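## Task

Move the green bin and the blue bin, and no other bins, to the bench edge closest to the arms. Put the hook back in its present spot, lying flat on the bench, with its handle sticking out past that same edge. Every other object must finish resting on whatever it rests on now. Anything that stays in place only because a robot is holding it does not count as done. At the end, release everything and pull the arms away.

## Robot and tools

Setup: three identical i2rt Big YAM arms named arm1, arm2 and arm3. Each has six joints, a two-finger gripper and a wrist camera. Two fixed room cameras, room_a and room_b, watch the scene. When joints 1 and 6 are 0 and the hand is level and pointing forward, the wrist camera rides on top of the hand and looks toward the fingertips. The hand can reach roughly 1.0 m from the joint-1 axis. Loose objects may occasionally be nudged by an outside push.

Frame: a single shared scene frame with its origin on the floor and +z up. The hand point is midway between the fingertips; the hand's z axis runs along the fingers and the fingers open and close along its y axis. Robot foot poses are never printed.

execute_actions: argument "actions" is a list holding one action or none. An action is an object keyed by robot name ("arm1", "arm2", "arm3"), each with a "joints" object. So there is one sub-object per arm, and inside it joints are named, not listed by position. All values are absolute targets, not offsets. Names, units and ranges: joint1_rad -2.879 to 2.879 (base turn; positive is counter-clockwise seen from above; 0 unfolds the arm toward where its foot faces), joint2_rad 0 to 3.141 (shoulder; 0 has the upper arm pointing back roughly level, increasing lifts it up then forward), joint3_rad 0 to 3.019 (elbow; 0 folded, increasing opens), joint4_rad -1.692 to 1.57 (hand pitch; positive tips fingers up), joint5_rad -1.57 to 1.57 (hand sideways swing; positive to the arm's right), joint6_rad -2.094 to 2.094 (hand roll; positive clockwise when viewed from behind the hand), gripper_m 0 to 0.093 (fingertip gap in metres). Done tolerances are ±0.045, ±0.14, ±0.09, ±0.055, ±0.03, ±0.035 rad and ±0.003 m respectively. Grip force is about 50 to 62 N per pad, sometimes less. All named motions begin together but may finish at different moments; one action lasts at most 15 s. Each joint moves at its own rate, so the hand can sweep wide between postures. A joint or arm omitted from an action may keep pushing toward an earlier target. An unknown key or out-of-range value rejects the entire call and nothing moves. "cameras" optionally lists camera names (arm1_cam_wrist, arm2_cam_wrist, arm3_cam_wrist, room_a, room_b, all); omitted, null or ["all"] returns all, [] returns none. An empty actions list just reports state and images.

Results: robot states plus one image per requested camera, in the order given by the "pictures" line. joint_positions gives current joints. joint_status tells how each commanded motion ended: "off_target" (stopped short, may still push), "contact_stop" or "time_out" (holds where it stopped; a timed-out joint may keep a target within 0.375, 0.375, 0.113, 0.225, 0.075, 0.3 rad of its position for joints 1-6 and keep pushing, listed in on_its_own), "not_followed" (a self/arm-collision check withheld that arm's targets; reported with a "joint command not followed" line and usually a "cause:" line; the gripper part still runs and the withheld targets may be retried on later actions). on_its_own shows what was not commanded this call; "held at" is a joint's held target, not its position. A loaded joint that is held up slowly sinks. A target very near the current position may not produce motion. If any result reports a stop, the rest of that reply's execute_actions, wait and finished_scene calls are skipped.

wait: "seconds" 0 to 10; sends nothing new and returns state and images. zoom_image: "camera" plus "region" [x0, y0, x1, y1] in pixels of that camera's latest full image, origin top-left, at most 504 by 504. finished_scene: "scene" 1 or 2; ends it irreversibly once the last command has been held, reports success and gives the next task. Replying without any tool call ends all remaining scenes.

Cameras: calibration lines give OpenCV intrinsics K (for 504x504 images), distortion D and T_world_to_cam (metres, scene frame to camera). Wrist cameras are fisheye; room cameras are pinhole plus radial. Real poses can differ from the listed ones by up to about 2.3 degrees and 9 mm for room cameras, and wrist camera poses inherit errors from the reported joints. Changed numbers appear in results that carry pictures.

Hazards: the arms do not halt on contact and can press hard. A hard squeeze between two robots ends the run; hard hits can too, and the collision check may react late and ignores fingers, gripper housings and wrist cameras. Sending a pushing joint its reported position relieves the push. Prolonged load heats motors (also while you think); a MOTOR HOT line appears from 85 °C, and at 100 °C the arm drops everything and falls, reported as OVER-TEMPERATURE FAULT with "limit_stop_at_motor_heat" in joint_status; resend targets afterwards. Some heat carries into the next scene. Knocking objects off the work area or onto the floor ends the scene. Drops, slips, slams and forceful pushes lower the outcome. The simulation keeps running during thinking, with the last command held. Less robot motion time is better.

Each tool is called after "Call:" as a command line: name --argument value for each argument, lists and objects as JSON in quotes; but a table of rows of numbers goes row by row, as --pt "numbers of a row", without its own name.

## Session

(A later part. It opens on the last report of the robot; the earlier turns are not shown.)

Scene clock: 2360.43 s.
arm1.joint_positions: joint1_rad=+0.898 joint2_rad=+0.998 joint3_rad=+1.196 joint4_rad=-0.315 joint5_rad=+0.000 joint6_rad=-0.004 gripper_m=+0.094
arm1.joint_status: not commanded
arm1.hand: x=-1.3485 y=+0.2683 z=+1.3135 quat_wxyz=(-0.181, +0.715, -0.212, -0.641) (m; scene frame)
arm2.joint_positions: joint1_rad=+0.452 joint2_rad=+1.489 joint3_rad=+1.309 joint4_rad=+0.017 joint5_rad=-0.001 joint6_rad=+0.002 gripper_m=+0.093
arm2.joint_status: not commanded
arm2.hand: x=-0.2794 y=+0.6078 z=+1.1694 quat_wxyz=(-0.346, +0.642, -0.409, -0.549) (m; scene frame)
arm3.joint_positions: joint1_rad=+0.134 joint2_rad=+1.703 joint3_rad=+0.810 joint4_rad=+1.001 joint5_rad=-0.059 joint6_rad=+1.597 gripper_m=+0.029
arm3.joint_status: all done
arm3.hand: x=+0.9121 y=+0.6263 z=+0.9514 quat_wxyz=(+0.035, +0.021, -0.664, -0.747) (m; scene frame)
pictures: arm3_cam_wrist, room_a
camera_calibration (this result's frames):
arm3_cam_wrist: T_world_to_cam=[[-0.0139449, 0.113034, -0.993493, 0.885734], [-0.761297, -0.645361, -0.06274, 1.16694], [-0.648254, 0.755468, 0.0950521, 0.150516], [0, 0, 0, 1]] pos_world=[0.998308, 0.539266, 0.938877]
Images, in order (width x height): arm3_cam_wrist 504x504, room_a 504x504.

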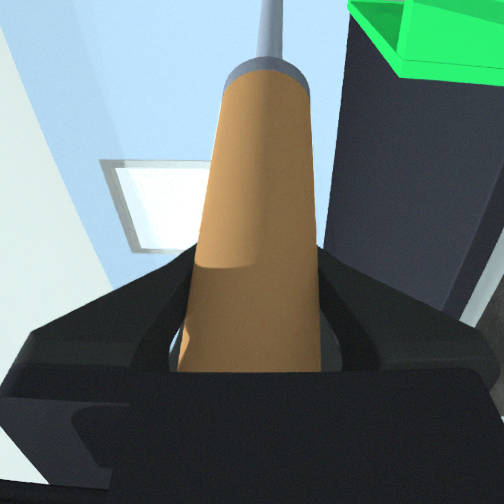

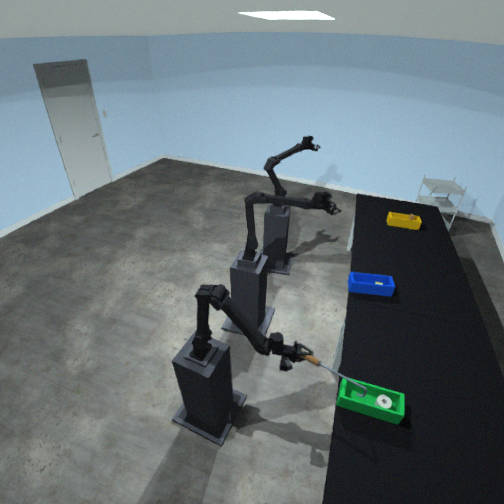

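Call:
execute_actions --actions '[{"arm3":{"joints":{"joint1_rad":0.77,"joint5_rad":0.6,"joint3_rad":1.27}}}]' --cameras '["arm3_cam_wrist"]'

Call:
execute_actions --actions '[{"arm3":{"joints":{"joint2_rad":2.0,"joint3_rad":2.02,"joint4_rad":0.70}}}]' --cameras '[]'

Call:
execute_actions --actions '[{"arm3":{"joints":{"joint2_rad":2.27,"joint4_rad":0.40}}}]' --cameras '["arm3_cam_wrist","room_a"]'

Scene clock: 2414.90 s.
arm1.joint_positions: joint1_rad=+0.898 joint2_rad=+0.998 joint3_rad=+1.196 joint4_rad=-0.315 joint5_rad=+0.000 joint6_rad=-0.004 gripper_m=+0.094
arm1.joint_status: not commanded
arm1.hand: x=-1.3485 y=+0.2683 z=+1.3135 quat_wxyz=(-0.181, +0.715, -0.212, -0.641) (m; scene frame)
arm2.joint_positions: joint1_rad=+0.452 joint2_rad=+1.489 joint3_rad=+1.309 joint4_rad=+0.017 joint5_rad=-0.001 joint6_rad=+0.002 gripper_m=+0.093
arm2.joint_status: not commanded
arm2.hand: x=-0.2794 y=+0.6078 z=+1.1694 quat_wxyz=(-0.346, +0.642, -0.409, -0.549) (m; scene frame)
arm3.joint_positions: joint1_rad=+0.768 joint2_rad=+1.708 joint3_rad=+1.209 joint4_rad=+1.007 joint5_rad=+0.611 joint6_rad=+1.618 gripper_m=+0.028
arm3.joint_status: all done
arm3.hand: x=+0.6082 y=+0.5896 z=+1.1419 quat_wxyz=(+0.138, -0.102, -0.535, -0.828) (m; scene frame)
pictures: arm3_cam_wrist
camera_calibration (this result's frames):
arm3_cam_wrist: T_world_to_cam=[[-0.327966, 0.387138, -0.861721, 0.953805], [-0.775695, -0.630999, 0.0117416, 0.839048], [-0.539199, 0.672283, 0.507247, -0.524831], [0, 0, 0, 1]] pos_world=[0.680672, 0.513019, 1.07828]
Images, in order (width x height): arm3_cam_wrist 504x504.

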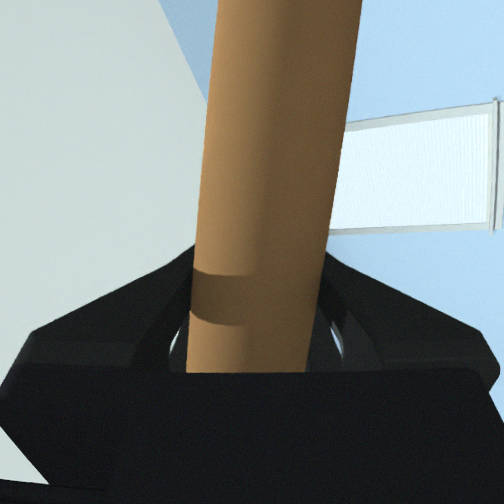

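Scene clock: 2416.57 s.
arm1.joint_positions: joint1_rad=+0.898 joint2_rad=+0.998 joint3_rad=+1.196 joint4_rad=-0.315 joint5_rad=+0.000 joint6_rad=-0.004 gripper_m=+0.094
arm1.joint_status: not commanded
arm1.hand: x=-1.3485 y=+0.2683 z=+1.3135 quat_wxyz=(-0.181, +0.715, -0.212, -0.641) (m; scene frame)
arm2.joint_positions: joint1_rad=+0.452 joint2_rad=+1.489 joint3_rad=+1.309 joint4_rad=+0.017 joint5_rad=-0.001 joint6_rad=+0.002 gripper_m=+0.093
arm2.joint_status: not commanded
arm2.hand: x=-0.2794 y=+0.6078 z=+1.1694 quat_wxyz=(-0.346, +0.642, -0.409, -0.549) (m; scene frame)
arm3.joint_positions: joint1_rad=+0.768 joint2_rad=+2.029 joint3_rad=+1.949 joint4_rad=+0.681 joint5_rad=+0.611 joint6_rad=+1.629 gripper_m=+0.028
arm3.joint_status: all done
arm3.hand: x=+0.5203 y=+0.7029 z=+1.2559 quat_wxyz=(+0.162, -0.122, -0.499, -0.843) (m; scene frame)
pictures: none
No camera images: the call's "cameras" was empty. Leave "cameras" out to get every camera's image.

Scene clock: 2418.20 s.
arm1.joint_positions: joint1_rad=+0.898 joint2_rad=+0.998 joint3_rad=+1.196 joint4_rad=-0.315 joint5_rad=+0.000 joint6_rad=-0.004 gripper_m=+0.094
arm1.joint_status: not commanded
arm1.hand: x=-1.3485 y=+0.2683 z=+1.3135 quat_wxyz=(-0.181, +0.715, -0.212, -0.641) (m; scene frame)
arm2.joint_positions: joint1_rad=+0.452 joint2_rad=+1.489 joint3_rad=+1.309 joint4_rad=+0.017 joint5_rad=-0.001 joint6_rad=+0.002 gripper_m=+0.093
arm2.joint_status: not commanded
arm2.hand: x=-0.2794 y=+0.6078 z=+1.1694 quat_wxyz=(-0.346, +0.642, -0.409, -0.549) (m; scene frame)
arm3.joint_positions: joint1_rad=+0.768 joint2_rad=+2.323 joint3_rad=+1.970 joint4_rad=+0.377 joint5_rad=+0.598 joint6_rad=+1.631 gripper_m=+0.028
arm3.joint_status: all done
arm3.hand: x=+0.4613 y=+0.7815 z=+0.9596 quat_wxyz=(+0.045, -0.006, -0.696, -0.717) (m; scene frame)
pictures: arm3_cam_wrist, room_a
camera_calibration (this result's frames):
arm3_cam_wrist: T_world_to_cam=[[-0.0618212, 0.0227048, -0.997829, 0.966803], [-0.775018, -0.631043, 0.0336579, 0.827077], [-0.628908, 0.775416, 0.0566084, -0.247357], [0, 0, 0, 1]] pos_world=[0.545204, 0.691775, 0.950868]
Images, in order (width x height): arm3_cam_wrist 504x504, room_a 504x504.

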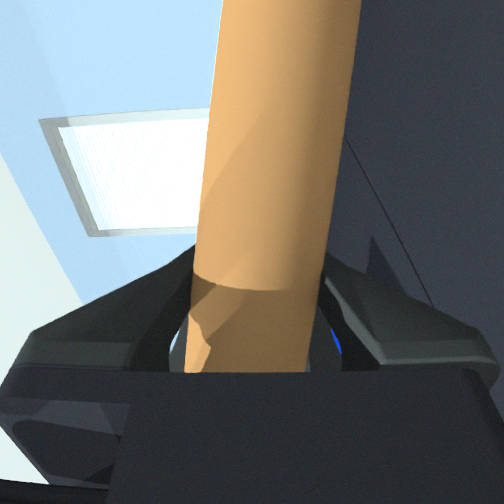

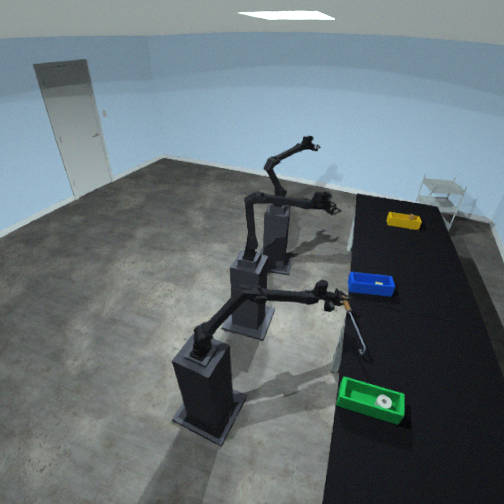

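Call:
execute_actions --actions '[{"arm3":{"joints":{"joint2_rad":2.515,"joint3_rad":2.0,"joint4_rad":0.68,"joint6_rad":0.0}}}]' --cameras '["arm3_cam_wrist","room_a"]'

Scene clock: 2483.37 s.
arm1.joint_positions: joint1_rad=+0.898 joint2_rad=+0.998 joint3_rad=+1.196 joint4_rad=-0.315 joint5_rad=+0.000 joint6_rad=-0.004 gripper_m=+0.094
arm1.joint_status: not commanded
arm1.hand: x=-1.3485 y=+0.2683 z=+1.3135 quat_wxyz=(-0.181, +0.715, -0.212, -0.641) (m; scene frame)
arm2.joint_positions: joint1_rad=+0.452 joint2_rad=+1.489 joint3_rad=+1.309 joint4_rad=+0.017 joint5_rad=-0.001 joint6_rad=+0.002 gripper_m=+0.093
arm2.joint_status: not commanded
arm2.hand: x=-0.2794 y=+0.6078 z=+1.1694 quat_wxyz=(-0.346, +0.642, -0.409, -0.549) (m; scene frame)
arm3.joint_positions: joint1_rad=+0.768 joint2_rad=+2.576 joint3_rad=+1.970 joint4_rad=+0.652 joint5_rad=+0.598 joint6_rad=+0.016 gripper_m=+0.028
arm3.joint_status: all done
arm3.hand: x=+0.4600 y=+0.7857 z=+0.7933 quat_wxyz=(-0.488, +0.492, -0.484, -0.535) (m; scene frame)
pictures: arm3_cam_wrist, room_a
camera_calibration (this result's frames):
arm3_cam_wrist: T_world_to_cam=[[0.998333, 0.0502668, -0.0283582, -0.477712], [0.00385087, -0.548276, -0.836289, 1.10107], [-0.0575857, 0.834786, -0.547555, -0.0721445], [0, 0, 0, 1]] pos_world=[0.468521, 0.687926, 0.867759]
Images, in order (width x height): arm3_cam_wrist 504x504, room_a 504x504.

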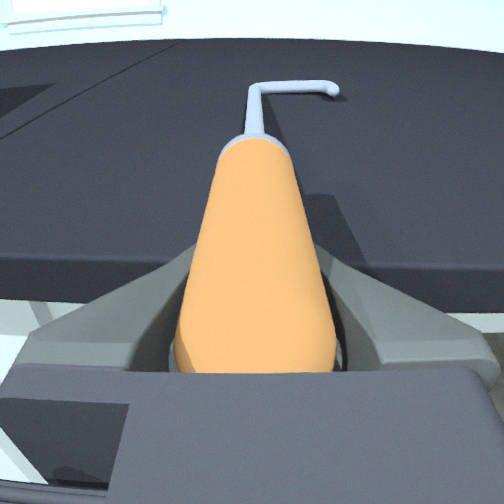

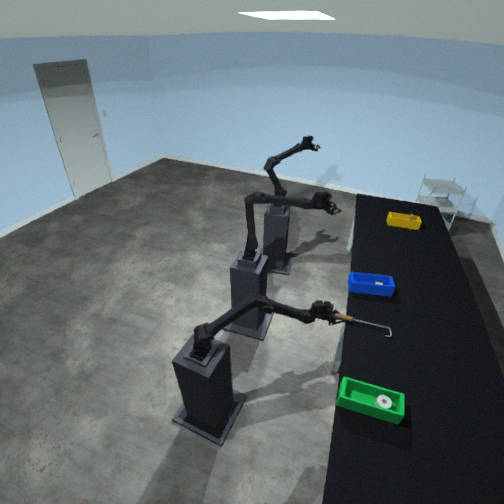

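Call:
execute_actions --actions '[{"arm3":{"joints":{"gripper_m":0.093}}}]' --cameras '[]'

Call:
execute_actions --actions '[{"arm3":{"joints":{"joint2_rad":2.1}}}]' --cameras '["room_a"]'

Scene clock: 2495.57 s.
arm1.joint_positions: joint1_rad=+0.898 joint2_rad=+0.998 joint3_rad=+1.196 joint4_rad=-0.315 joint5_rad=+0.000 joint6_rad=-0.004 gripper_m=+0.094
arm1.joint_status: not commanded
arm1.hand: x=-1.3485 y=+0.2683 z=+1.3135 quat_wxyz=(-0.181, +0.715, -0.212, -0.641) (m; scene frame)
arm2.joint_positions: joint1_rad=+0.452 joint2_rad=+1.489 joint3_rad=+1.309 joint4_rad=+0.017 joint5_rad=-0.001 joint6_rad=+0.002 gripper_m=+0.093
arm2.joint_status: not commanded
arm2.hand: x=-0.2794 y=+0.6078 z=+1.1694 quat_wxyz=(-0.346, +0.642, -0.409, -0.549) (m; scene frame)
arm3.joint_positions: joint1_rad=+0.768 joint2_rad=+2.540 joint3_rad=+1.970 joint4_rad=+0.665 joint5_rad=+0.598 joint6_rad=+0.012 gripper_m=+0.093
arm3.joint_status: all done
arm3.hand: x=+0.4590 y=+0.7865 z=+0.8286 quat_wxyz=(-0.491, +0.475, -0.480, -0.551) (m; scene frame)
pictures: none
No camera images: the call's "cameras" was empty. Leave "cameras" out to get every camera's image.

Scene clock: 2497.27 s.
arm1.joint_positions: joint1_rad=+0.898 joint2_rad=+0.998 joint3_rad=+1.196 joint4_rad=-0.315 joint5_rad=+0.000 joint6_rad=-0.004 gripper_m=+0.094
arm1.joint_status: not commanded
arm1.hand: x=-1.3485 y=+0.2683 z=+1.3135 quat_wxyz=(-0.181, +0.715, -0.212, -0.641) (m; scene frame)
arm2.joint_positions: joint1_rad=+0.452 joint2_rad=+1.489 joint3_rad=+1.309 joint4_rad=+0.017 joint5_rad=-0.001 joint6_rad=+0.002 gripper_m=+0.093
arm2.joint_status: not commanded
arm2.hand: x=-0.2794 y=+0.6078 z=+1.1694 quat_wxyz=(-0.346, +0.642, -0.409, -0.549) (m; scene frame)
arm3.joint_positions: joint1_rad=+0.768 joint2_rad=+2.120 joint3_rad=+1.992 joint4_rad=+0.680 joint5_rad=+0.598 joint6_rad=+0.012 gripper_m=+0.093
arm3.joint_status: all done
arm3.hand: x=+0.4995 y=+0.7279 z=+1.2077 quat_wxyz=(-0.497, +0.299, -0.435, -0.689) (m; scene frame)
pictures: room_a
Images, in order (width x height): room_a 504x504.

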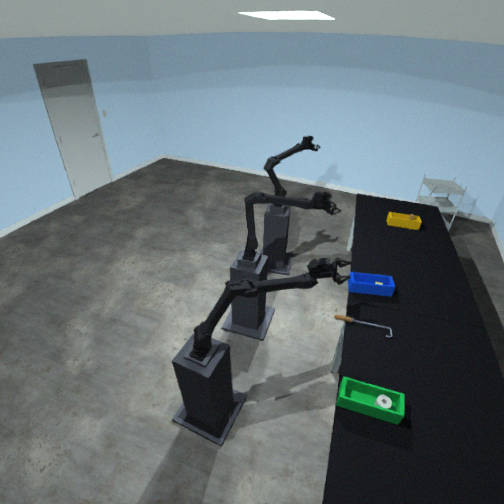

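Call:
execute_actions --actions '[{"arm3":{"joints":{"joint1_rad":0.0,"joint5_rad":0.0}},"arm2":{"joints":{"joint1_rad":-0.64,"joint3_rad":1.97,"joint4_rad":0.47,"joint5_rad":-0.713}}}]' --cameras '[]'

Call:
execute_actions --actions '[{"arm3":{"joints":{"joint2_rad":1.0,"joint3_rad":1.2,"joint4_rad":-0.3}},"arm2":{"joints":{"joint2_rad":2.42}}}]' --cameras '["arm2_cam_wrist","room_a"]'

Scene clock: 2520.27 s.
arm1.joint_positions: joint1_rad=+0.898 joint2_rad=+0.998 joint3_rad=+1.196 joint4_rad=-0.315 joint5_rad=+0.000 joint6_rad=-0.004 gripper_m=+0.094
arm1.joint_status: not commanded
arm1.hand: x=-1.3485 y=+0.2683 z=+1.3135 quat_wxyz=(-0.181, +0.715, -0.212, -0.641) (m; scene frame)
arm2.joint_positions: joint1_rad=-0.642 joint2_rad=+1.490 joint3_rad=+1.930 joint4_rad=+0.456 joint5_rad=-0.711 joint6_rad=+0.002 gripper_m=+0.093
arm2.joint_status: all done
arm2.hand: x=+0.2456 y=+0.4834 z=+1.5974 quat_wxyz=(-0.743, +0.429, -0.134, -0.496) (m; scene frame)
arm3.joint_positions: joint1_rad=+0.008 joint2_rad=+2.120 joint3_rad=+1.992 joint4_rad=+0.680 joint5_rad=+0.000 joint6_rad=+0.010 gripper_m=+0.093
arm3.joint_status: all done
arm3.hand: x=+1.0264 y=+0.8616 z=+1.2265 quat_wxyz=(-0.649, +0.321, -0.360, -0.587) (m; scene frame)
pictures: none
No camera images: the call's "cameras" was empty. Leave "cameras" out to get every camera's image.

Scene clock: 2522.17 s.
arm1.joint_positions: joint1_rad=+0.898 joint2_rad=+0.998 joint3_rad=+1.196 joint4_rad=-0.315 joint5_rad=+0.000 joint6_rad=-0.004 gripper_m=+0.094
arm1.joint_status: not commanded
arm1.hand: x=-1.3485 y=+0.2683 z=+1.3135 quat_wxyz=(-0.181, +0.715, -0.212, -0.641) (m; scene frame)
arm2.joint_positions: joint1_rad=-0.642 joint2_rad=+2.411 joint3_rad=+1.940 joint4_rad=+0.465 joint5_rad=-0.712 joint6_rad=+0.002 gripper_m=+0.093
arm2.joint_status: all done
arm2.hand: x=+0.4628 y=+0.7723 z=+0.9195 quat_wxyz=(-0.483, +0.512, -0.489, -0.516) (m; scene frame)
arm3.joint_positions: joint1_rad=+0.008 joint2_rad=+0.993 joint3_rad=+1.205 joint4_rad=-0.296 joint5_rad=+0.000 joint6_rad=+0.010 gripper_m=+0.093
arm3.joint_status: all done
arm3.hand: x=+0.9857 y=+0.4880 z=+1.2683 quat_wxyz=(-0.505, +0.487, -0.547, -0.456) (m; scene frame)
pictures: arm2_cam_wrist, room_a
camera_calibration (this result's frames):
arm2_cam_wrist: T_world_to_cam=[[0.997472, 0.0709206, -0.00442047, -0.512038], [0.0375177, -0.578462, -0.814846, 1.18908], [-0.0603464, 0.812621, -0.57966, 0.0568451], [0, 0, 0, 1]] pos_world=[0.469563, 0.677955, 0.999601]
Images, in order (width x height): arm2_cam_wrist 504x504, room_a 504x504.

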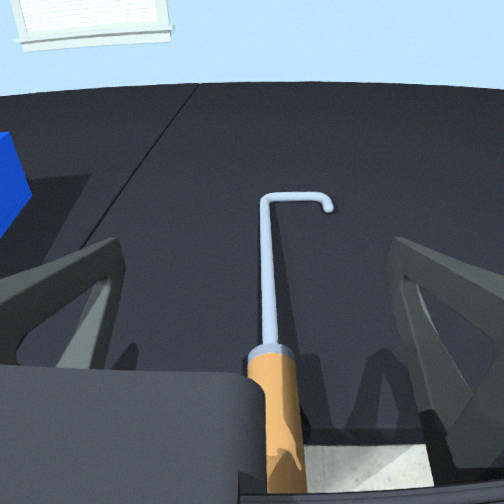

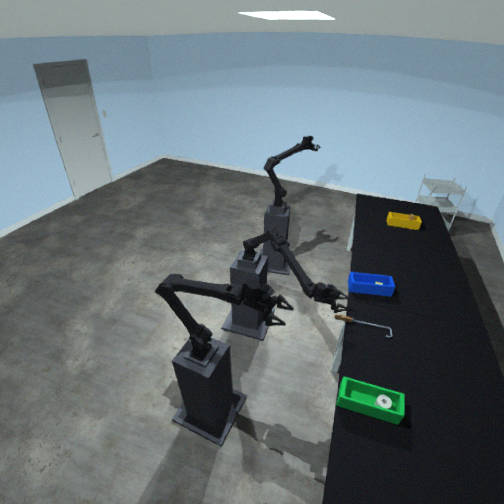

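Call:
execute_actions --actions '[{"arm2":{"joints":{"joint1_rad":-0.66,"joint2_rad":2.61,"joint3_rad":1.98,"joint4_rad":0.68}}}]' --cameras '["arm2_cam_wrist"]'

Scene clock: 2545.43 s.
arm1.joint_positions: joint1_rad=+0.898 joint2_rad=+0.998 joint3_rad=+1.196 joint4_rad=-0.315 joint5_rad=+0.000 joint6_rad=-0.004 gripper_m=+0.094
arm1.joint_status: not commanded
arm1.hand: x=-1.3485 y=+0.2683 z=+1.3135 quat_wxyz=(-0.181, +0.715, -0.212, -0.641) (m; scene frame)
arm2.joint_positions: joint1_rad=-0.657 joint2_rad=+2.620 joint3_rad=+1.947 joint4_rad=+0.655 joint5_rad=-0.712 joint6_rad=+0.002 gripper_m=+0.093
arm2.joint_status: all done
arm2.hand: x=+0.4697 y=+0.7603 z=+0.7803 quat_wxyz=(-0.483, +0.508, -0.496, -0.512) (m; scene frame)
arm3.joint_positions: joint1_rad=+0.008 joint2_rad=+0.993 joint3_rad=+1.205 joint4_rad=-0.296 joint5_rad=+0.000 joint6_rad=+0.010 gripper_m=+0.093
arm3.joint_status: not commanded
arm3.hand: x=+0.9857 y=+0.4880 z=+1.2683 quat_wxyz=(-0.505, +0.487, -0.547, -0.456) (m; scene frame)
pictures: arm2_cam_wrist
camera_calibration (this result's frames):
arm2_cam_wrist: T_world_to_cam=[[0.998378, 0.0556833, -0.0118228, -0.501725], [0.0230955, -0.586061, -0.809938, 1.07713], [-0.0520289, 0.808351, -0.586397, -0.00909869], [0, 0, 0, 1]] pos_world=[0.475562, 0.666556, 0.861141]
Images, in order (width x height): arm2_cam_wrist 504x504.

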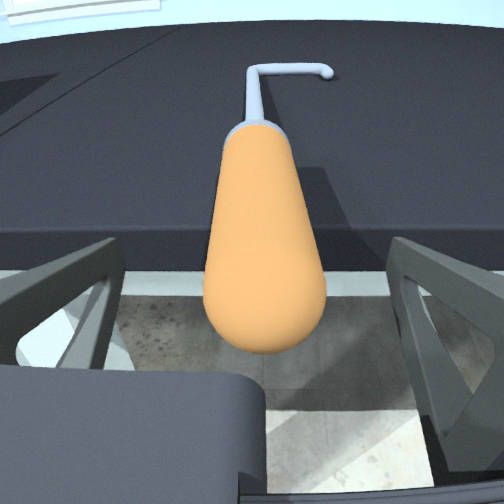

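Call:
execute_actions --actions '[{"arm2":{"joints":{"joint1_rad":-0.63,"joint3_rad":2.01}}}]' --cameras '["arm2_cam_wrist"]'

Scene clock: 2556.93 s.
arm1.joint_positions: joint1_rad=+0.898 joint2_rad=+0.998 joint3_rad=+1.196 joint4_rad=-0.315 joint5_rad=+0.000 joint6_rad=-0.004 gripper_m=+0.094
arm1.joint_status: not commanded
arm1.hand: x=-1.3485 y=+0.2683 z=+1.3135 quat_wxyz=(-0.181, +0.715, -0.212, -0.641) (m; scene frame)
arm2.joint_positions: joint1_rad=-0.629 joint2_rad=+2.620 joint3_rad=+1.947 joint4_rad=+0.655 joint5_rad=-0.712 joint6_rad=+0.002 gripper_m=+0.093
arm2.joint_status: all done
arm2.hand: x=+0.4482 y=+0.7729 z=+0.7804 quat_wxyz=(-0.476, +0.515, -0.489, -0.519) (m; scene frame)
arm3.joint_positions: joint1_rad=+0.008 joint2_rad=+0.993 joint3_rad=+1.205 joint4_rad=-0.296 joint5_rad=+0.000 joint6_rad=+0.010 gripper_m=+0.093
arm3.joint_status: not commanded
arm3.hand: x=+0.9857 y=+0.4880 z=+1.2683 quat_wxyz=(-0.505, +0.487, -0.547, -0.456) (m; scene frame)
pictures: arm2_cam_wrist
camera_calibration (this result's frames):
arm2_cam_wrist: T_world_to_cam=[[0.996442, 0.0834617, -0.0117213, -0.50168], [0.0394787, -0.585089, -0.810007, 1.07709], [-0.0744626, 0.806663, -0.586302, -0.00904262], [0, 0, 0, 1]] pos_world=[0.4567, 0.679358, 0.861268]
Images, in order (width x height): arm2_cam_wrist 504x504.

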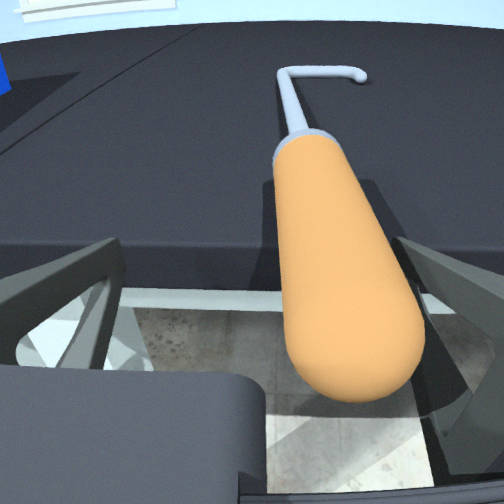

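Call:
execute_actions --actions '[{"arm2":{"joints":{"joint2_rad":2.66,"joint3_rad":2.115,"joint4_rad":0.585}}}]' --cameras '["arm2_cam_wrist"]'

Scene clock: 2579.33 s.
arm1.joint_positions: joint1_rad=+0.898 joint2_rad=+0.998 joint3_rad=+1.196 joint4_rad=-0.315 joint5_rad=+0.000 joint6_rad=-0.004 gripper_m=+0.094
arm1.joint_status: not commanded
arm1.hand: x=-1.3485 y=+0.2683 z=+1.3135 quat_wxyz=(-0.181, +0.715, -0.212, -0.641) (m; scene frame)
arm2.joint_positions: joint1_rad=-0.629 joint2_rad=+2.640 joint3_rad=+2.058 joint4_rad=+0.602 joint5_rad=-0.712 joint6_rad=+0.002 gripper_m=+0.093
arm2.joint_status: all done
arm2.hand: x=+0.4620 y=+0.7911 z=+0.8085 quat_wxyz=(-0.489, +0.514, -0.476, -0.520) (m; scene frame)
arm3.joint_positions: joint1_rad=+0.008 joint2_rad=+0.993 joint3_rad=+1.205 joint4_rad=-0.296 joint5_rad=+0.000 joint6_rad=+0.010 gripper_m=+0.093
arm3.joint_status: not commanded
arm3.hand: x=+0.9857 y=+0.4880 z=+1.2683 quat_wxyz=(-0.505, +0.487, -0.547, -0.456) (m; scene frame)
pictures: arm2_cam_wrist
camera_calibration (this result's frames):
arm2_cam_wrist: T_world_to_cam=[[0.996412, 0.0836135, 0.0131125, -0.536775], [0.0579131, -0.560599, -0.82606, 1.09504], [-0.0617189, 0.823855, -0.56343, -0.0442196], [0, 0, 0, 1]] pos_world=[0.468703, 0.695188, 0.886689]
Images, in order (width x height): arm2_cam_wrist 504x504.

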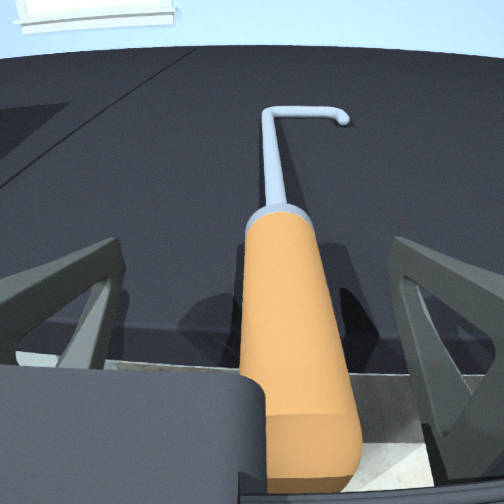

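Call:
execute_actions --actions '[{"arm2":{"joints":{"joint3_rad":2.015}}}]' --cameras '["arm2_cam_wrist"]'

Scene clock: 2601.07 s.
arm1.joint_positions: joint1_rad=+0.898 joint2_rad=+0.998 joint3_rad=+1.196 joint4_rad=-0.315 joint5_rad=+0.000 joint6_rad=-0.004 gripper_m=+0.094
arm1.joint_status: not commanded
arm1.hand: x=-1.3485 y=+0.2683 z=+1.3135 quat_wxyz=(-0.181, +0.715, -0.212, -0.641) (m; scene frame)
arm2.joint_positions: joint1_rad=-0.629 joint2_rad=+2.647 joint3_rad=+2.022 joint4_rad=+0.602 joint5_rad=-0.712 joint6_rad=+0.002 gripper_m=+0.093
arm2.joint_status: all done
arm2.hand: x=+0.4569 y=+0.7845 z=+0.7844 quat_wxyz=(-0.474, +0.515, -0.491, -0.519) (m; scene frame)
arm3.joint_positions: joint1_rad=+0.008 joint2_rad=+0.993 joint3_rad=+1.205 joint4_rad=-0.296 joint5_rad=+0.000 joint6_rad=+0.010 gripper_m=+0.093
arm3.joint_status: not commanded
arm3.hand: x=+0.9857 y=+0.4880 z=+1.2683 quat_wxyz=(-0.505, +0.487, -0.547, -0.456) (m; scene frame)
pictures: arm2_cam_wrist
camera_calibration (this result's frames):
arm2_cam_wrist: T_world_to_cam=[[0.996372, 0.0838187, -0.0147661, -0.509103], [0.0374936, -0.588033, -0.807968, 1.08837], [-0.0764057, 0.804482, -0.589042, -0.0107068], [0, 0, 0, 1]] pos_world=[0.465631, 0.691282, 0.865542]
Images, in order (width x height): arm2_cam_wrist 504x504.

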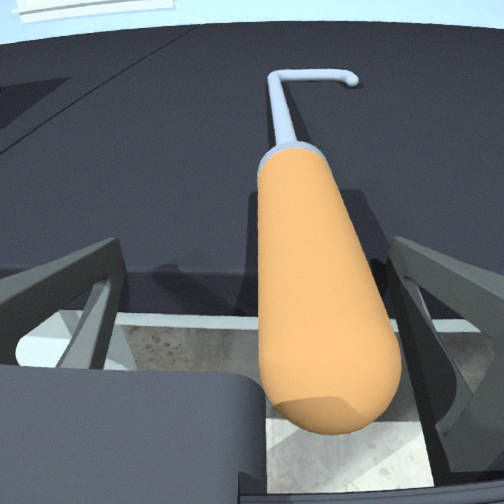

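Call:
execute_actions --actions '[{"arm2":{"joints":{"gripper_m":0.015}}}]' --cameras '["arm2_cam_wrist"]'

Scene clock: 2608.23 s.
arm1.joint_positions: joint1_rad=+0.898 joint2_rad=+0.998 joint3_rad=+1.196 joint4_rad=-0.315 joint5_rad=+0.000 joint6_rad=-0.004 gripper_m=+0.094
arm1.joint_status: not commanded
arm1.hand: x=-1.3485 y=+0.2683 z=+1.3135 quat_wxyz=(-0.181, +0.715, -0.212, -0.641) (m; scene frame)
arm2.joint_positions: joint1_rad=-0.630 joint2_rad=+2.647 joint3_rad=+2.022 joint4_rad=+0.602 joint5_rad=-0.713 joint6_rad=+0.002 gripper_m=+0.030
arm2.joint_status: gripper_m off_target (ended at +0.030, target +0.015)
arm2.hand: x=+0.4570 y=+0.7843 z=+0.7843 quat_wxyz=(-0.474, +0.516, -0.491, -0.519) (m; scene frame)
arm3.joint_positions: joint1_rad=+0.008 joint2_rad=+0.993 joint3_rad=+1.205 joint4_rad=-0.296 joint5_rad=+0.000 joint6_rad=+0.010 gripper_m=+0.093
arm3.joint_status: not commanded
arm3.hand: x=+0.9857 y=+0.4880 z=+1.2683 quat_wxyz=(-0.505, +0.487, -0.547, -0.456) (m; scene frame)
pictures: arm2_cam_wrist
camera_calibration (this result's frames):
arm2_cam_wrist: T_world_to_cam=[[0.996309, 0.0845818, -0.0146545, -0.509849], [0.0380546, -0.588214, -0.80781, 1.08795], [-0.076946, 0.80427, -0.589261, -0.010008], [0, 0, 0, 1]] pos_world=[0.465795, 0.691123, 0.865491]
Images, in order (width x height): arm2_cam_wrist 504x504.

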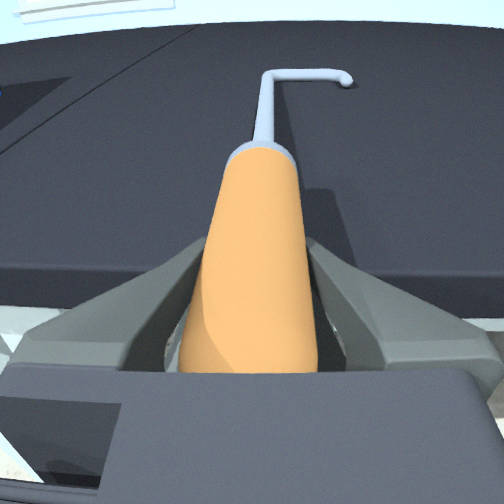

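Call:
execute_actions --actions '[{"arm2":{"joints":{"joint2_rad":2.49,"joint3_rad":2.05,"joint4_rad":0.435,"joint6_rad":1.575,"gripper_m":0.015}}}]' --cameras '["arm2_cam_wrist"]'

Scene clock: 2682.67 s.
arm1.joint_positions: joint1_rad=+0.898 joint2_rad=+0.998 joint3_rad=+1.196 joint4_rad=-0.315 joint5_rad=+0.000 joint6_rad=-0.004 gripper_m=+0.094
arm1.joint_status: not commanded
arm1.hand: x=-1.3485 y=+0.2683 z=+1.3135 quat_wxyz=(-0.181, +0.715, -0.212, -0.641) (m; scene frame)
arm2.joint_positions: joint1_rad=-0.631 joint2_rad=+2.510 joint3_rad=+2.022 joint4_rad=+0.437 joint5_rad=-0.709 joint6_rad=+1.560 gripper_m=+0.030
arm2.joint_status: gripper_m off_target (ended at +0.030, target +0.015); the others done
arm2.hand: x=+0.4636 y=+0.7896 z=+0.8713 quat_wxyz=(+0.032, +0.014, -0.719, -0.694) (m; scene frame)
arm3.joint_positions: joint1_rad=+0.008 joint2_rad=+0.993 joint3_rad=+1.205 joint4_rad=-0.296 joint5_rad=+0.000 joint6_rad=+0.010 gripper_m=+0.093
arm3.joint_status: not commanded
arm3.hand: x=+0.9857 y=+0.4880 z=+1.2683 quat_wxyz=(-0.505, +0.487, -0.547, -0.456) (m; scene frame)
pictures: arm2_cam_wrist
camera_calibration (this result's frames):
arm2_cam_wrist: T_world_to_cam=[[-0.0191948, -0.0217585, -0.999579, 0.897372], [-0.776168, -0.629877, 0.0286156, 0.842719], [-0.630234, 0.77639, -0.00479785, -0.193185], [0, 0, 0, 1]] pos_world=[0.549564, 0.700321, 0.871952]
Images, in order (width x height): arm2_cam_wrist 504x504.

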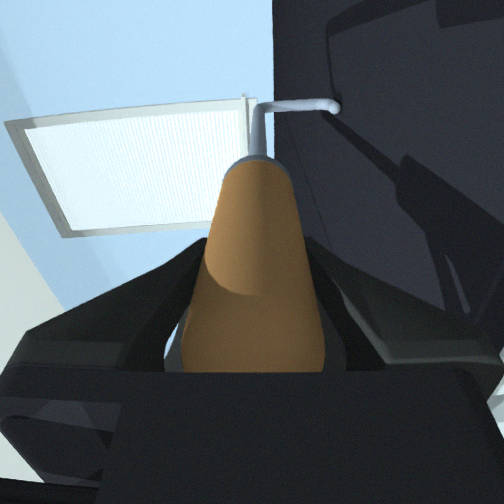

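Call:
execute_actions --actions '[{"arm2":{"joints":{"joint2_rad":2.30,"joint4_rad":0.33}}}]' --cameras '[]'

Call:
execute_actions --actions '[{"arm2":{"joints":{"joint1_rad":0.0,"joint5_rad":0.15}}}]' --cameras '["arm2_cam_wrist","room_a"]'

Scene clock: 2698.77 s.
arm1.joint_positions: joint1_rad=+0.898 joint2_rad=+0.998 joint3_rad=+1.196 joint4_rad=-0.315 joint5_rad=+0.000 joint6_rad=-0.004 gripper_m=+0.094
arm1.joint_status: not commanded
arm1.hand: x=-1.3485 y=+0.2683 z=+1.3135 quat_wxyz=(-0.181, +0.715, -0.212, -0.641) (m; scene frame)
arm2.joint_positions: joint1_rad=-0.631 joint2_rad=+2.328 joint3_rad=+2.022 joint4_rad=+0.319 joint5_rad=-0.712 joint6_rad=+1.563 gripper_m=+0.030
arm2.joint_status: all done
arm2.hand: x=+0.4582 y=+0.7818 z=+1.0082 quat_wxyz=(+0.020, +0.028, -0.702, -0.712) (m; scene frame)
arm3.joint_positions: joint1_rad=+0.008 joint2_rad=+0.993 joint3_rad=+1.205 joint4_rad=-0.296 joint5_rad=+0.000 joint6_rad=+0.010 gripper_m=+0.093
arm3.joint_status: not commanded
arm3.hand: x=+0.9857 y=+0.4880 z=+1.2683 quat_wxyz=(-0.505, +0.487, -0.547, -0.456) (m; scene frame)
pictures: none
No camera images: the call's "cameras" was empty. Leave "cameras" out to get every camera's image.

Scene clock: 2701.50 s.
arm1.joint_positions: joint1_rad=+0.898 joint2_rad=+0.998 joint3_rad=+1.196 joint4_rad=-0.315 joint5_rad=+0.000 joint6_rad=-0.004 gripper_m=+0.094
arm1.joint_status: not commanded
arm1.hand: x=-1.3485 y=+0.2683 z=+1.3135 quat_wxyz=(-0.181, +0.715, -0.212, -0.641) (m; scene frame)
arm2.joint_positions: joint1_rad=+0.001 joint2_rad=+2.334 joint3_rad=+2.022 joint4_rad=+0.315 joint5_rad=+0.150 joint6_rad=+1.563 gripper_m=+0.030
arm2.joint_status: all done
arm2.hand: x=+0.0454 y=+0.9351 z=+1.0048 quat_wxyz=(-0.059, -0.056, -0.703, -0.707) (m; scene frame)
arm3.joint_positions: joint1_rad=+0.008 joint2_rad=+0.993 joint3_rad=+1.205 joint4_rad=-0.296 joint5_rad=+0.000 joint6_rad=+0.010 gripper_m=+0.093
arm3.joint_status: not commanded
arm3.hand: x=+0.9857 y=+0.4880 z=+1.2683 quat_wxyz=(-0.505, +0.487, -0.547, -0.456) (m; scene frame)
pictures: arm2_cam_wrist, room_a
camera_calibration (this result's frames):
arm2_cam_wrist: T_world_to_cam=[[0.0119623, 0.018634, -0.999755, 0.986946], [-0.898347, -0.438878, -0.018929, 0.480631], [-0.439123, 0.898353, 0.0114898, -0.708212], [0, 0, 0, 1]] pos_world=[0.108975, 0.828772, 1.00394]
Images, in order (width x height): arm2_cam_wrist 504x504, room_a 504x504.

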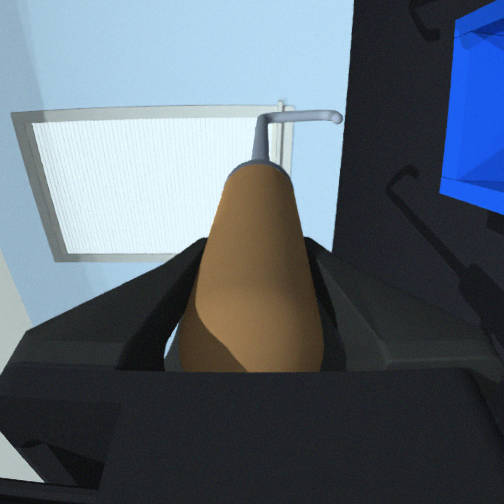

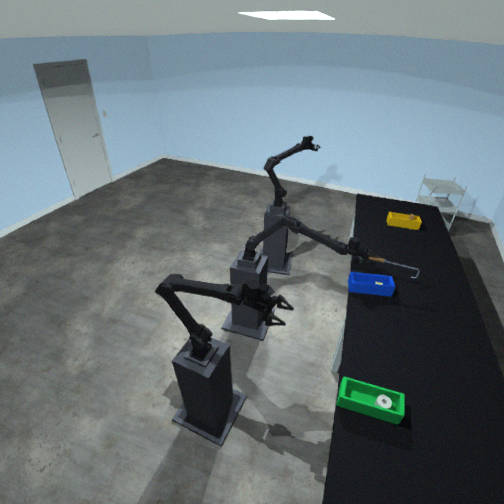

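Call:
execute_actions --actions '[{"arm2":{"joints":{"joint1_rad":0.652,"joint5_rad":1.03}}}]' --cameras '["arm2_cam_wrist","room_a"]'

Scene clock: 2709.17 s.
arm1.joint_positions: joint1_rad=+0.898 joint2_rad=+0.998 joint3_rad=+1.196 joint4_rad=-0.315 joint5_rad=+0.000 joint6_rad=-0.004 gripper_m=+0.094
arm1.joint_status: not commanded
arm1.hand: x=-1.3485 y=+0.2683 z=+1.3135 quat_wxyz=(-0.181, +0.715, -0.212, -0.641) (m; scene frame)
arm2.joint_positions: joint1_rad=+0.654 joint2_rad=+2.334 joint3_rad=+2.022 joint4_rad=+0.315 joint5_rad=+1.029 joint6_rad=+1.563 gripper_m=+0.030
arm2.joint_status: all done
arm2.hand: x=-0.3876 y=+0.7724 z=+1.0060 quat_wxyz=(-0.137, -0.136, -0.693, -0.695) (m; scene frame)
arm3.joint_positions: joint1_rad=+0.008 joint2_rad=+0.993 joint3_rad=+1.205 joint4_rad=-0.296 joint5_rad=+0.000 joint6_rad=+0.010 gripper_m=+0.093
arm3.joint_status: not commanded
arm3.hand: x=+0.9857 y=+0.4880 z=+1.2683 quat_wxyz=(-0.505, +0.487, -0.547, -0.456) (m; scene frame)
pictures: arm2_cam_wrist, room_a
camera_calibration (this result's frames):
arm2_cam_wrist: T_world_to_cam=[[0.0123299, 0.0140335, -0.999826, 1.00005], [-0.973865, -0.226621, -0.0151906, -0.176664], [-0.226795, 0.973882, 0.0108725, -0.7276], [0, 0, 0, 1]] pos_world=[-0.349393, 0.654526, 1.0051]
Images, in order (width x height): arm2_cam_wrist 504x504, room_a 504x504.

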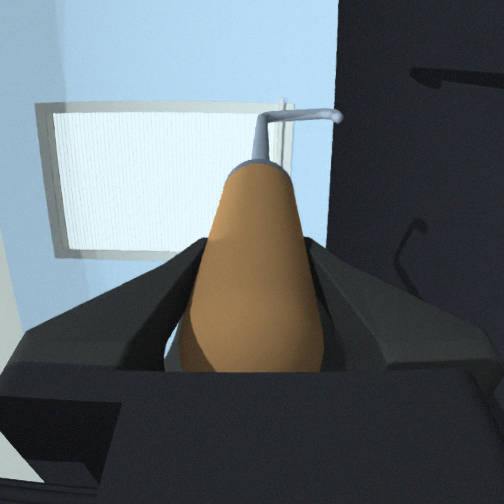

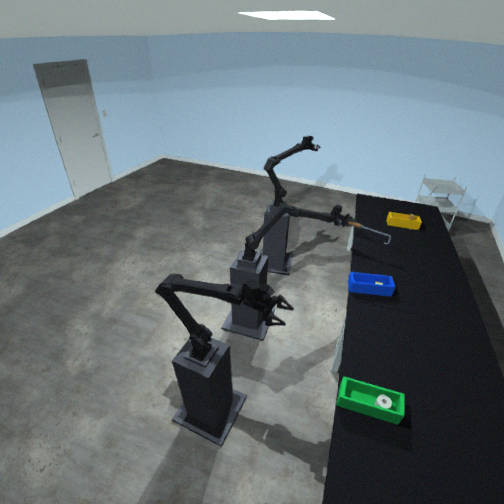

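Call:
execute_actions --actions '[{"arm2":{"joints":{"joint2_rad":2.465,"joint4_rad":0.47}}}]' --cameras '[]'

Call:
execute_actions --actions '[{"arm2":{"joints":{"joint6_rad":0.0}}}]' --cameras '["arm2_cam_wrist","room_a"]'

Scene clock: 2733.67 s.
arm1.joint_positions: joint1_rad=+0.898 joint2_rad=+0.998 joint3_rad=+1.196 joint4_rad=-0.315 joint5_rad=+0.000 joint6_rad=-0.004 gripper_m=+0.094
arm1.joint_status: not commanded
arm1.hand: x=-1.3485 y=+0.2683 z=+1.3135 quat_wxyz=(-0.181, +0.715, -0.212, -0.641) (m; scene frame)
arm2.joint_positions: joint1_rad=+0.654 joint2_rad=+2.512 joint3_rad=+2.021 joint4_rad=+0.445 joint5_rad=+1.029 joint6_rad=+1.569 gripper_m=+0.030
arm2.joint_status: all done
arm2.hand: x=-0.3931 y=+0.7796 z=+0.8762 quat_wxyz=(-0.147, -0.126, -0.704, -0.683) (m; scene frame)
arm3.joint_positions: joint1_rad=+0.008 joint2_rad=+0.993 joint3_rad=+1.205 joint4_rad=-0.296 joint5_rad=+0.000 joint6_rad=+0.010 gripper_m=+0.093
arm3.joint_status: not commanded
arm3.hand: x=+0.9857 y=+0.4880 z=+1.2683 quat_wxyz=(-0.505, +0.487, -0.547, -0.456) (m; scene frame)
pictures: none
No camera images: the call's "cameras" was empty. Leave "cameras" out to get every camera's image.

Scene clock: 2735.83 s.
arm1.joint_positions: joint1_rad=+0.898 joint2_rad=+0.998 joint3_rad=+1.196 joint4_rad=-0.315 joint5_rad=+0.000 joint6_rad=-0.004 gripper_m=+0.094
arm1.joint_status: not commanded
arm1.hand: x=-1.3485 y=+0.2683 z=+1.3135 quat_wxyz=(-0.181, +0.715, -0.212, -0.641) (m; scene frame)
arm2.joint_positions: joint1_rad=+0.654 joint2_rad=+2.512 joint3_rad=+2.021 joint4_rad=+0.445 joint5_rad=+1.027 joint6_rad=+0.018 gripper_m=+0.030
arm2.joint_status: all done
arm2.hand: x=-0.3934 y=+0.7797 z=+0.8762 quat_wxyz=(-0.583, +0.403, -0.590, -0.385) (m; scene frame)
arm3.joint_positions: joint1_rad=+0.008 joint2_rad=+0.993 joint3_rad=+1.205 joint4_rad=-0.296 joint5_rad=+0.000 joint6_rad=+0.010 gripper_m=+0.093
arm3.joint_status: not commanded
arm3.hand: x=+0.9857 y=+0.4880 z=+1.2683 quat_wxyz=(-0.505, +0.487, -0.547, -0.456) (m; scene frame)
pictures: arm2_cam_wrist, room_a
camera_calibration (this result's frames):
arm2_cam_wrist: T_world_to_cam=[[0.931185, -0.363901, 0.0216889, 0.631332], [-0.201126, -0.56246, -0.801989, 1.0726], [0.304044, 0.742438, -0.596945, 0.187276], [0, 0, 0, 1]] pos_world=[-0.4291, 0.693995, 0.958312]
Images, in order (width x height): arm2_cam_wrist 504x504, room_a 504x504.

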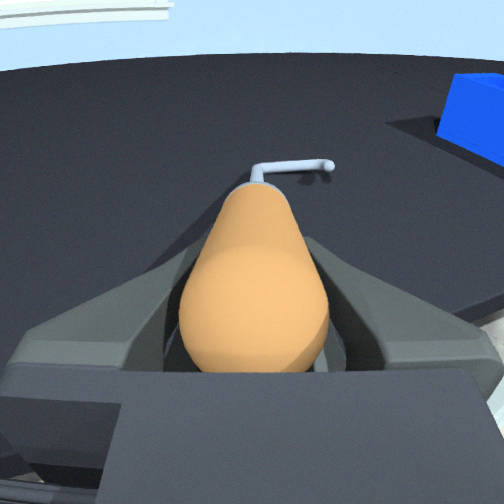

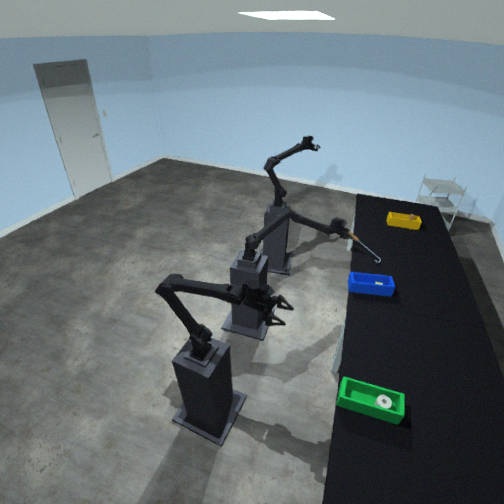

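Call:
execute_actions --actions '[{"arm2":{"joints":{"joint2_rad":2.61,"joint3_rad":2.01,"joint4_rad":0.665}}}]' --cameras '["arm2_cam_wrist","room_a"]'

Call:
zoom_image --camera "room_a" --region '[320,210,420,290]'

Scene clock: 2743.63 s.
arm1.joint_positions: joint1_rad=+0.898 joint2_rad=+0.998 joint3_rad=+1.196 joint4_rad=-0.315 joint5_rad=+0.000 joint6_rad=-0.004 gripper_m=+0.094
arm1.joint_status: not commanded
arm1.hand: x=-1.3485 y=+0.2683 z=+1.3135 quat_wxyz=(-0.181, +0.715, -0.212, -0.641) (m; scene frame)
arm2.joint_positions: joint1_rad=+0.654 joint2_rad=+2.623 joint3_rad=+2.007 joint4_rad=+0.639 joint5_rad=+1.027 joint6_rad=+0.015 gripper_m=+0.030
arm2.joint_status: all done
arm2.hand: x=-0.3887 y=+0.7731 z=+0.8078 quat_wxyz=(-0.583, +0.380, -0.591, -0.409) (m; scene frame)
arm3.joint_positions: joint1_rad=+0.008 joint2_rad=+0.993 joint3_rad=+1.205 joint4_rad=-0.296 joint5_rad=+0.000 joint6_rad=+0.010 gripper_m=+0.093
arm3.joint_status: not commanded
arm3.hand: x=+0.9857 y=+0.4880 z=+1.2683 quat_wxyz=(-0.505, +0.487, -0.547, -0.456) (m; scene frame)
pictures: arm2_cam_wrist, room_a
camera_calibration (this result's frames):
arm2_cam_wrist: T_world_to_cam=[[0.93105, -0.363295, -0.0340837, 0.670601], [-0.232283, -0.518063, -0.823199, 0.985677], [0.281407, 0.774356, -0.56673, 0.0919673], [0, 0, 0, 1]] pos_world=[-0.421288, 0.683053, 0.886385]
Images, in order (width x height): arm2_cam_wrist 504x504, room_a 504x504.

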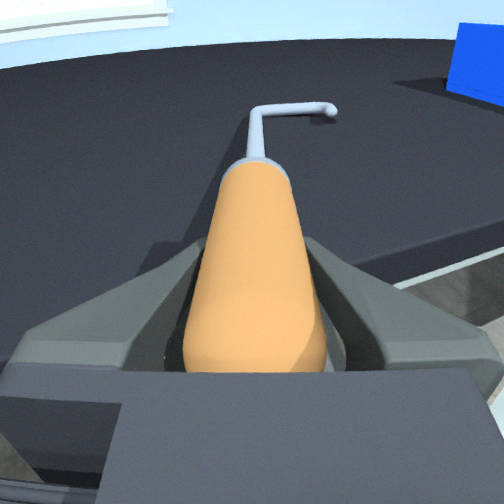

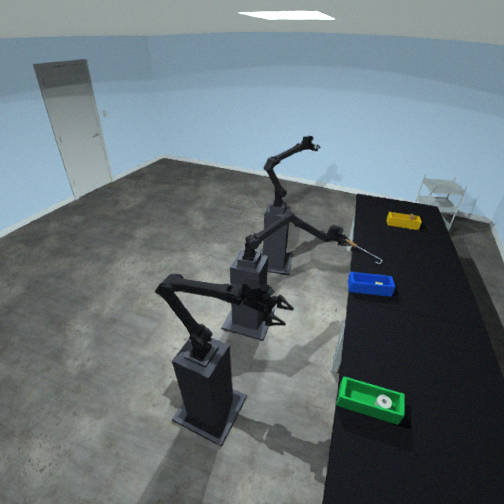

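Region (320, 210, 420, 290) of room_a's 504x504 image, scaled by 5.040, with more detail than that image has; it fills the top 403 rows of this view, and the rest is white.

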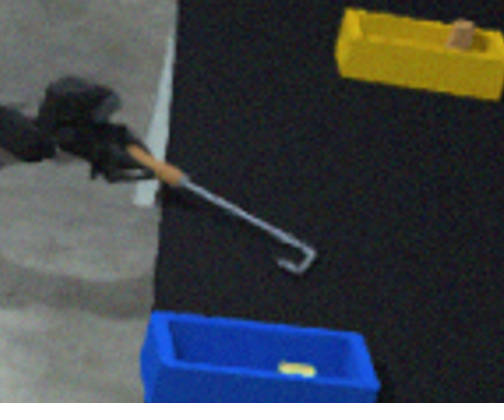

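Call:
execute_actions --actions '[{"arm2":{"joints":{"joint2_rad":2.645}}}]' --cameras '["arm2_cam_wrist","room_a"]'

Call:
zoom_image --camera "room_a" --region '[320,210,420,290]'

Scene clock: 2753.00 s.
arm1.joint_positions: joint1_rad=+0.898 joint2_rad=+0.998 joint3_rad=+1.196 joint4_rad=-0.315 joint5_rad=+0.000 joint6_rad=-0.004 gripper_m=+0.094
arm1.joint_status: not commanded
arm1.hand: x=-1.3485 y=+0.2683 z=+1.3135 quat_wxyz=(-0.181, +0.715, -0.212, -0.641) (m; scene frame)
arm2.joint_positions: joint1_rad=+0.654 joint2_rad=+2.630 joint3_rad=+2.007 joint4_rad=+0.643 joint5_rad=+1.027 joint6_rad=+0.015 gripper_m=+0.030
arm2.joint_status: all done
arm2.hand: x=-0.3883 y=+0.7727 z=+0.8030 quat_wxyz=(-0.583, +0.381, -0.591, -0.408) (m; scene frame)
arm3.joint_positions: joint1_rad=+0.008 joint2_rad=+0.993 joint3_rad=+1.205 joint4_rad=-0.296 joint5_rad=+0.000 joint6_rad=+0.010 gripper_m=+0.093
arm3.joint_status: not commanded
arm3.hand: x=+0.9857 y=+0.4880 z=+1.2683 quat_wxyz=(-0.505, +0.487, -0.547, -0.456) (m; scene frame)
pictures: arm2_cam_wrist, room_a
camera_calibration (this result's frames):
arm2_cam_wrist: T_world_to_cam=[[0.931105, -0.363362, -0.0318205, 0.668209], [-0.230969, -0.519826, -0.822457, 0.982832], [0.282308, 0.773143, -0.567937, 0.091765], [0, 0, 0, 1]] pos_world=[-0.421075, 0.682755, 0.881716]
Images, in order (width x height): arm2_cam_wrist 504x504, room_a 504x504.

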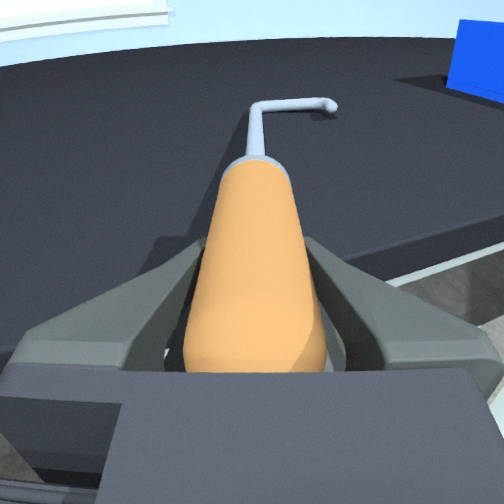

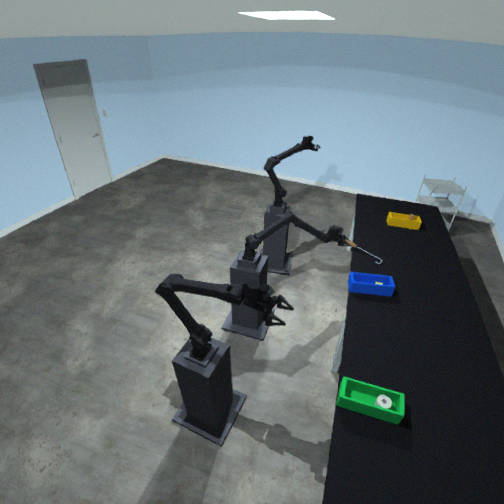

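Region (320, 210, 420, 290) of room_a's 504x504 image, scaled by 5.040, with more detail than that image has; it fills the top 403 rows of this view, and the rest is white.

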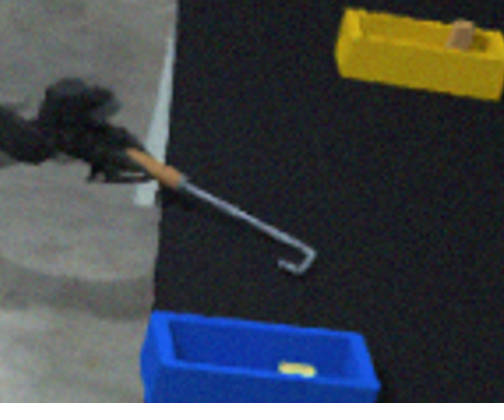

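Call:
execute_actions --actions '[{"arm2":{"joints":{"joint3_rad":1.965}}}]' --cameras '["arm2_cam_wrist","room_a"]'

Call:
zoom_image --camera "room_a" --region '[320,210,420,290]'

Scene clock: 2766.07 s.
arm1.joint_positions: joint1_rad=+0.898 joint2_rad=+0.998 joint3_rad=+1.196 joint4_rad=-0.315 joint5_rad=+0.000 joint6_rad=-0.004 gripper_m=+0.094
arm1.joint_status: not commanded
arm1.hand: x=-1.3485 y=+0.2683 z=+1.3135 quat_wxyz=(-0.181, +0.715, -0.212, -0.641) (m; scene frame)
arm2.joint_positions: joint1_rad=+0.654 joint2_rad=+2.634 joint3_rad=+1.972 joint4_rad=+0.649 joint5_rad=+1.026 joint6_rad=+0.015 gripper_m=+0.030
arm2.joint_status: all done
arm2.hand: x=-0.3835 y=+0.7660 z=+0.7837 quat_wxyz=(-0.583, +0.393, -0.590, -0.397) (m; scene frame)
arm3.joint_positions: joint1_rad=+0.008 joint2_rad=+0.993 joint3_rad=+1.205 joint4_rad=-0.296 joint5_rad=+0.000 joint6_rad=+0.010 gripper_m=+0.093
arm3.joint_status: not commanded
arm3.hand: x=+0.9857 y=+0.4880 z=+1.2683 quat_wxyz=(-0.505, +0.487, -0.547, -0.456) (m; scene frame)
pictures: arm2_cam_wrist, room_a
camera_calibration (this result's frames):
arm2_cam_wrist: T_world_to_cam=[[0.931892, -0.36272, -0.00336191, 0.638212], [-0.213933, -0.542099, -0.812626, 0.98048], [0.292933, 0.757999, -0.582776, 0.111896], [0, 0, 0, 1]] pos_world=[-0.417767, 0.678193, 0.86412]
Images, in order (width x height): arm2_cam_wrist 504x504, room_a 504x504.

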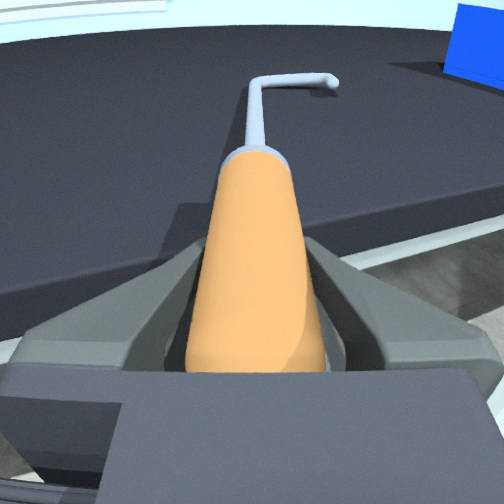

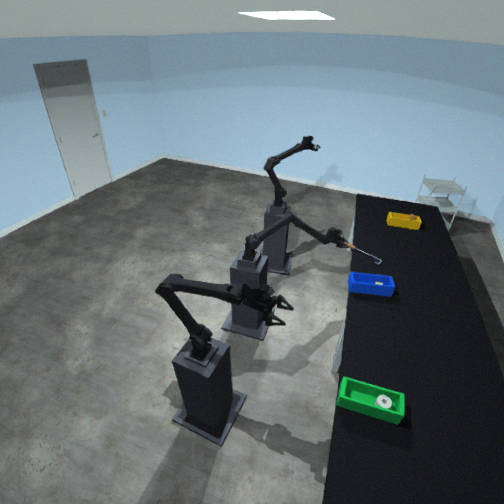

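Region (320, 210, 420, 290) of room_a's 504x504 image, scaled by 5.040, with more detail than that image has; it fills the top 403 rows of this view, and the rest is white.

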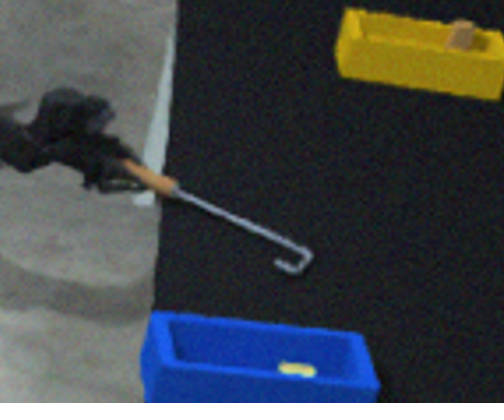

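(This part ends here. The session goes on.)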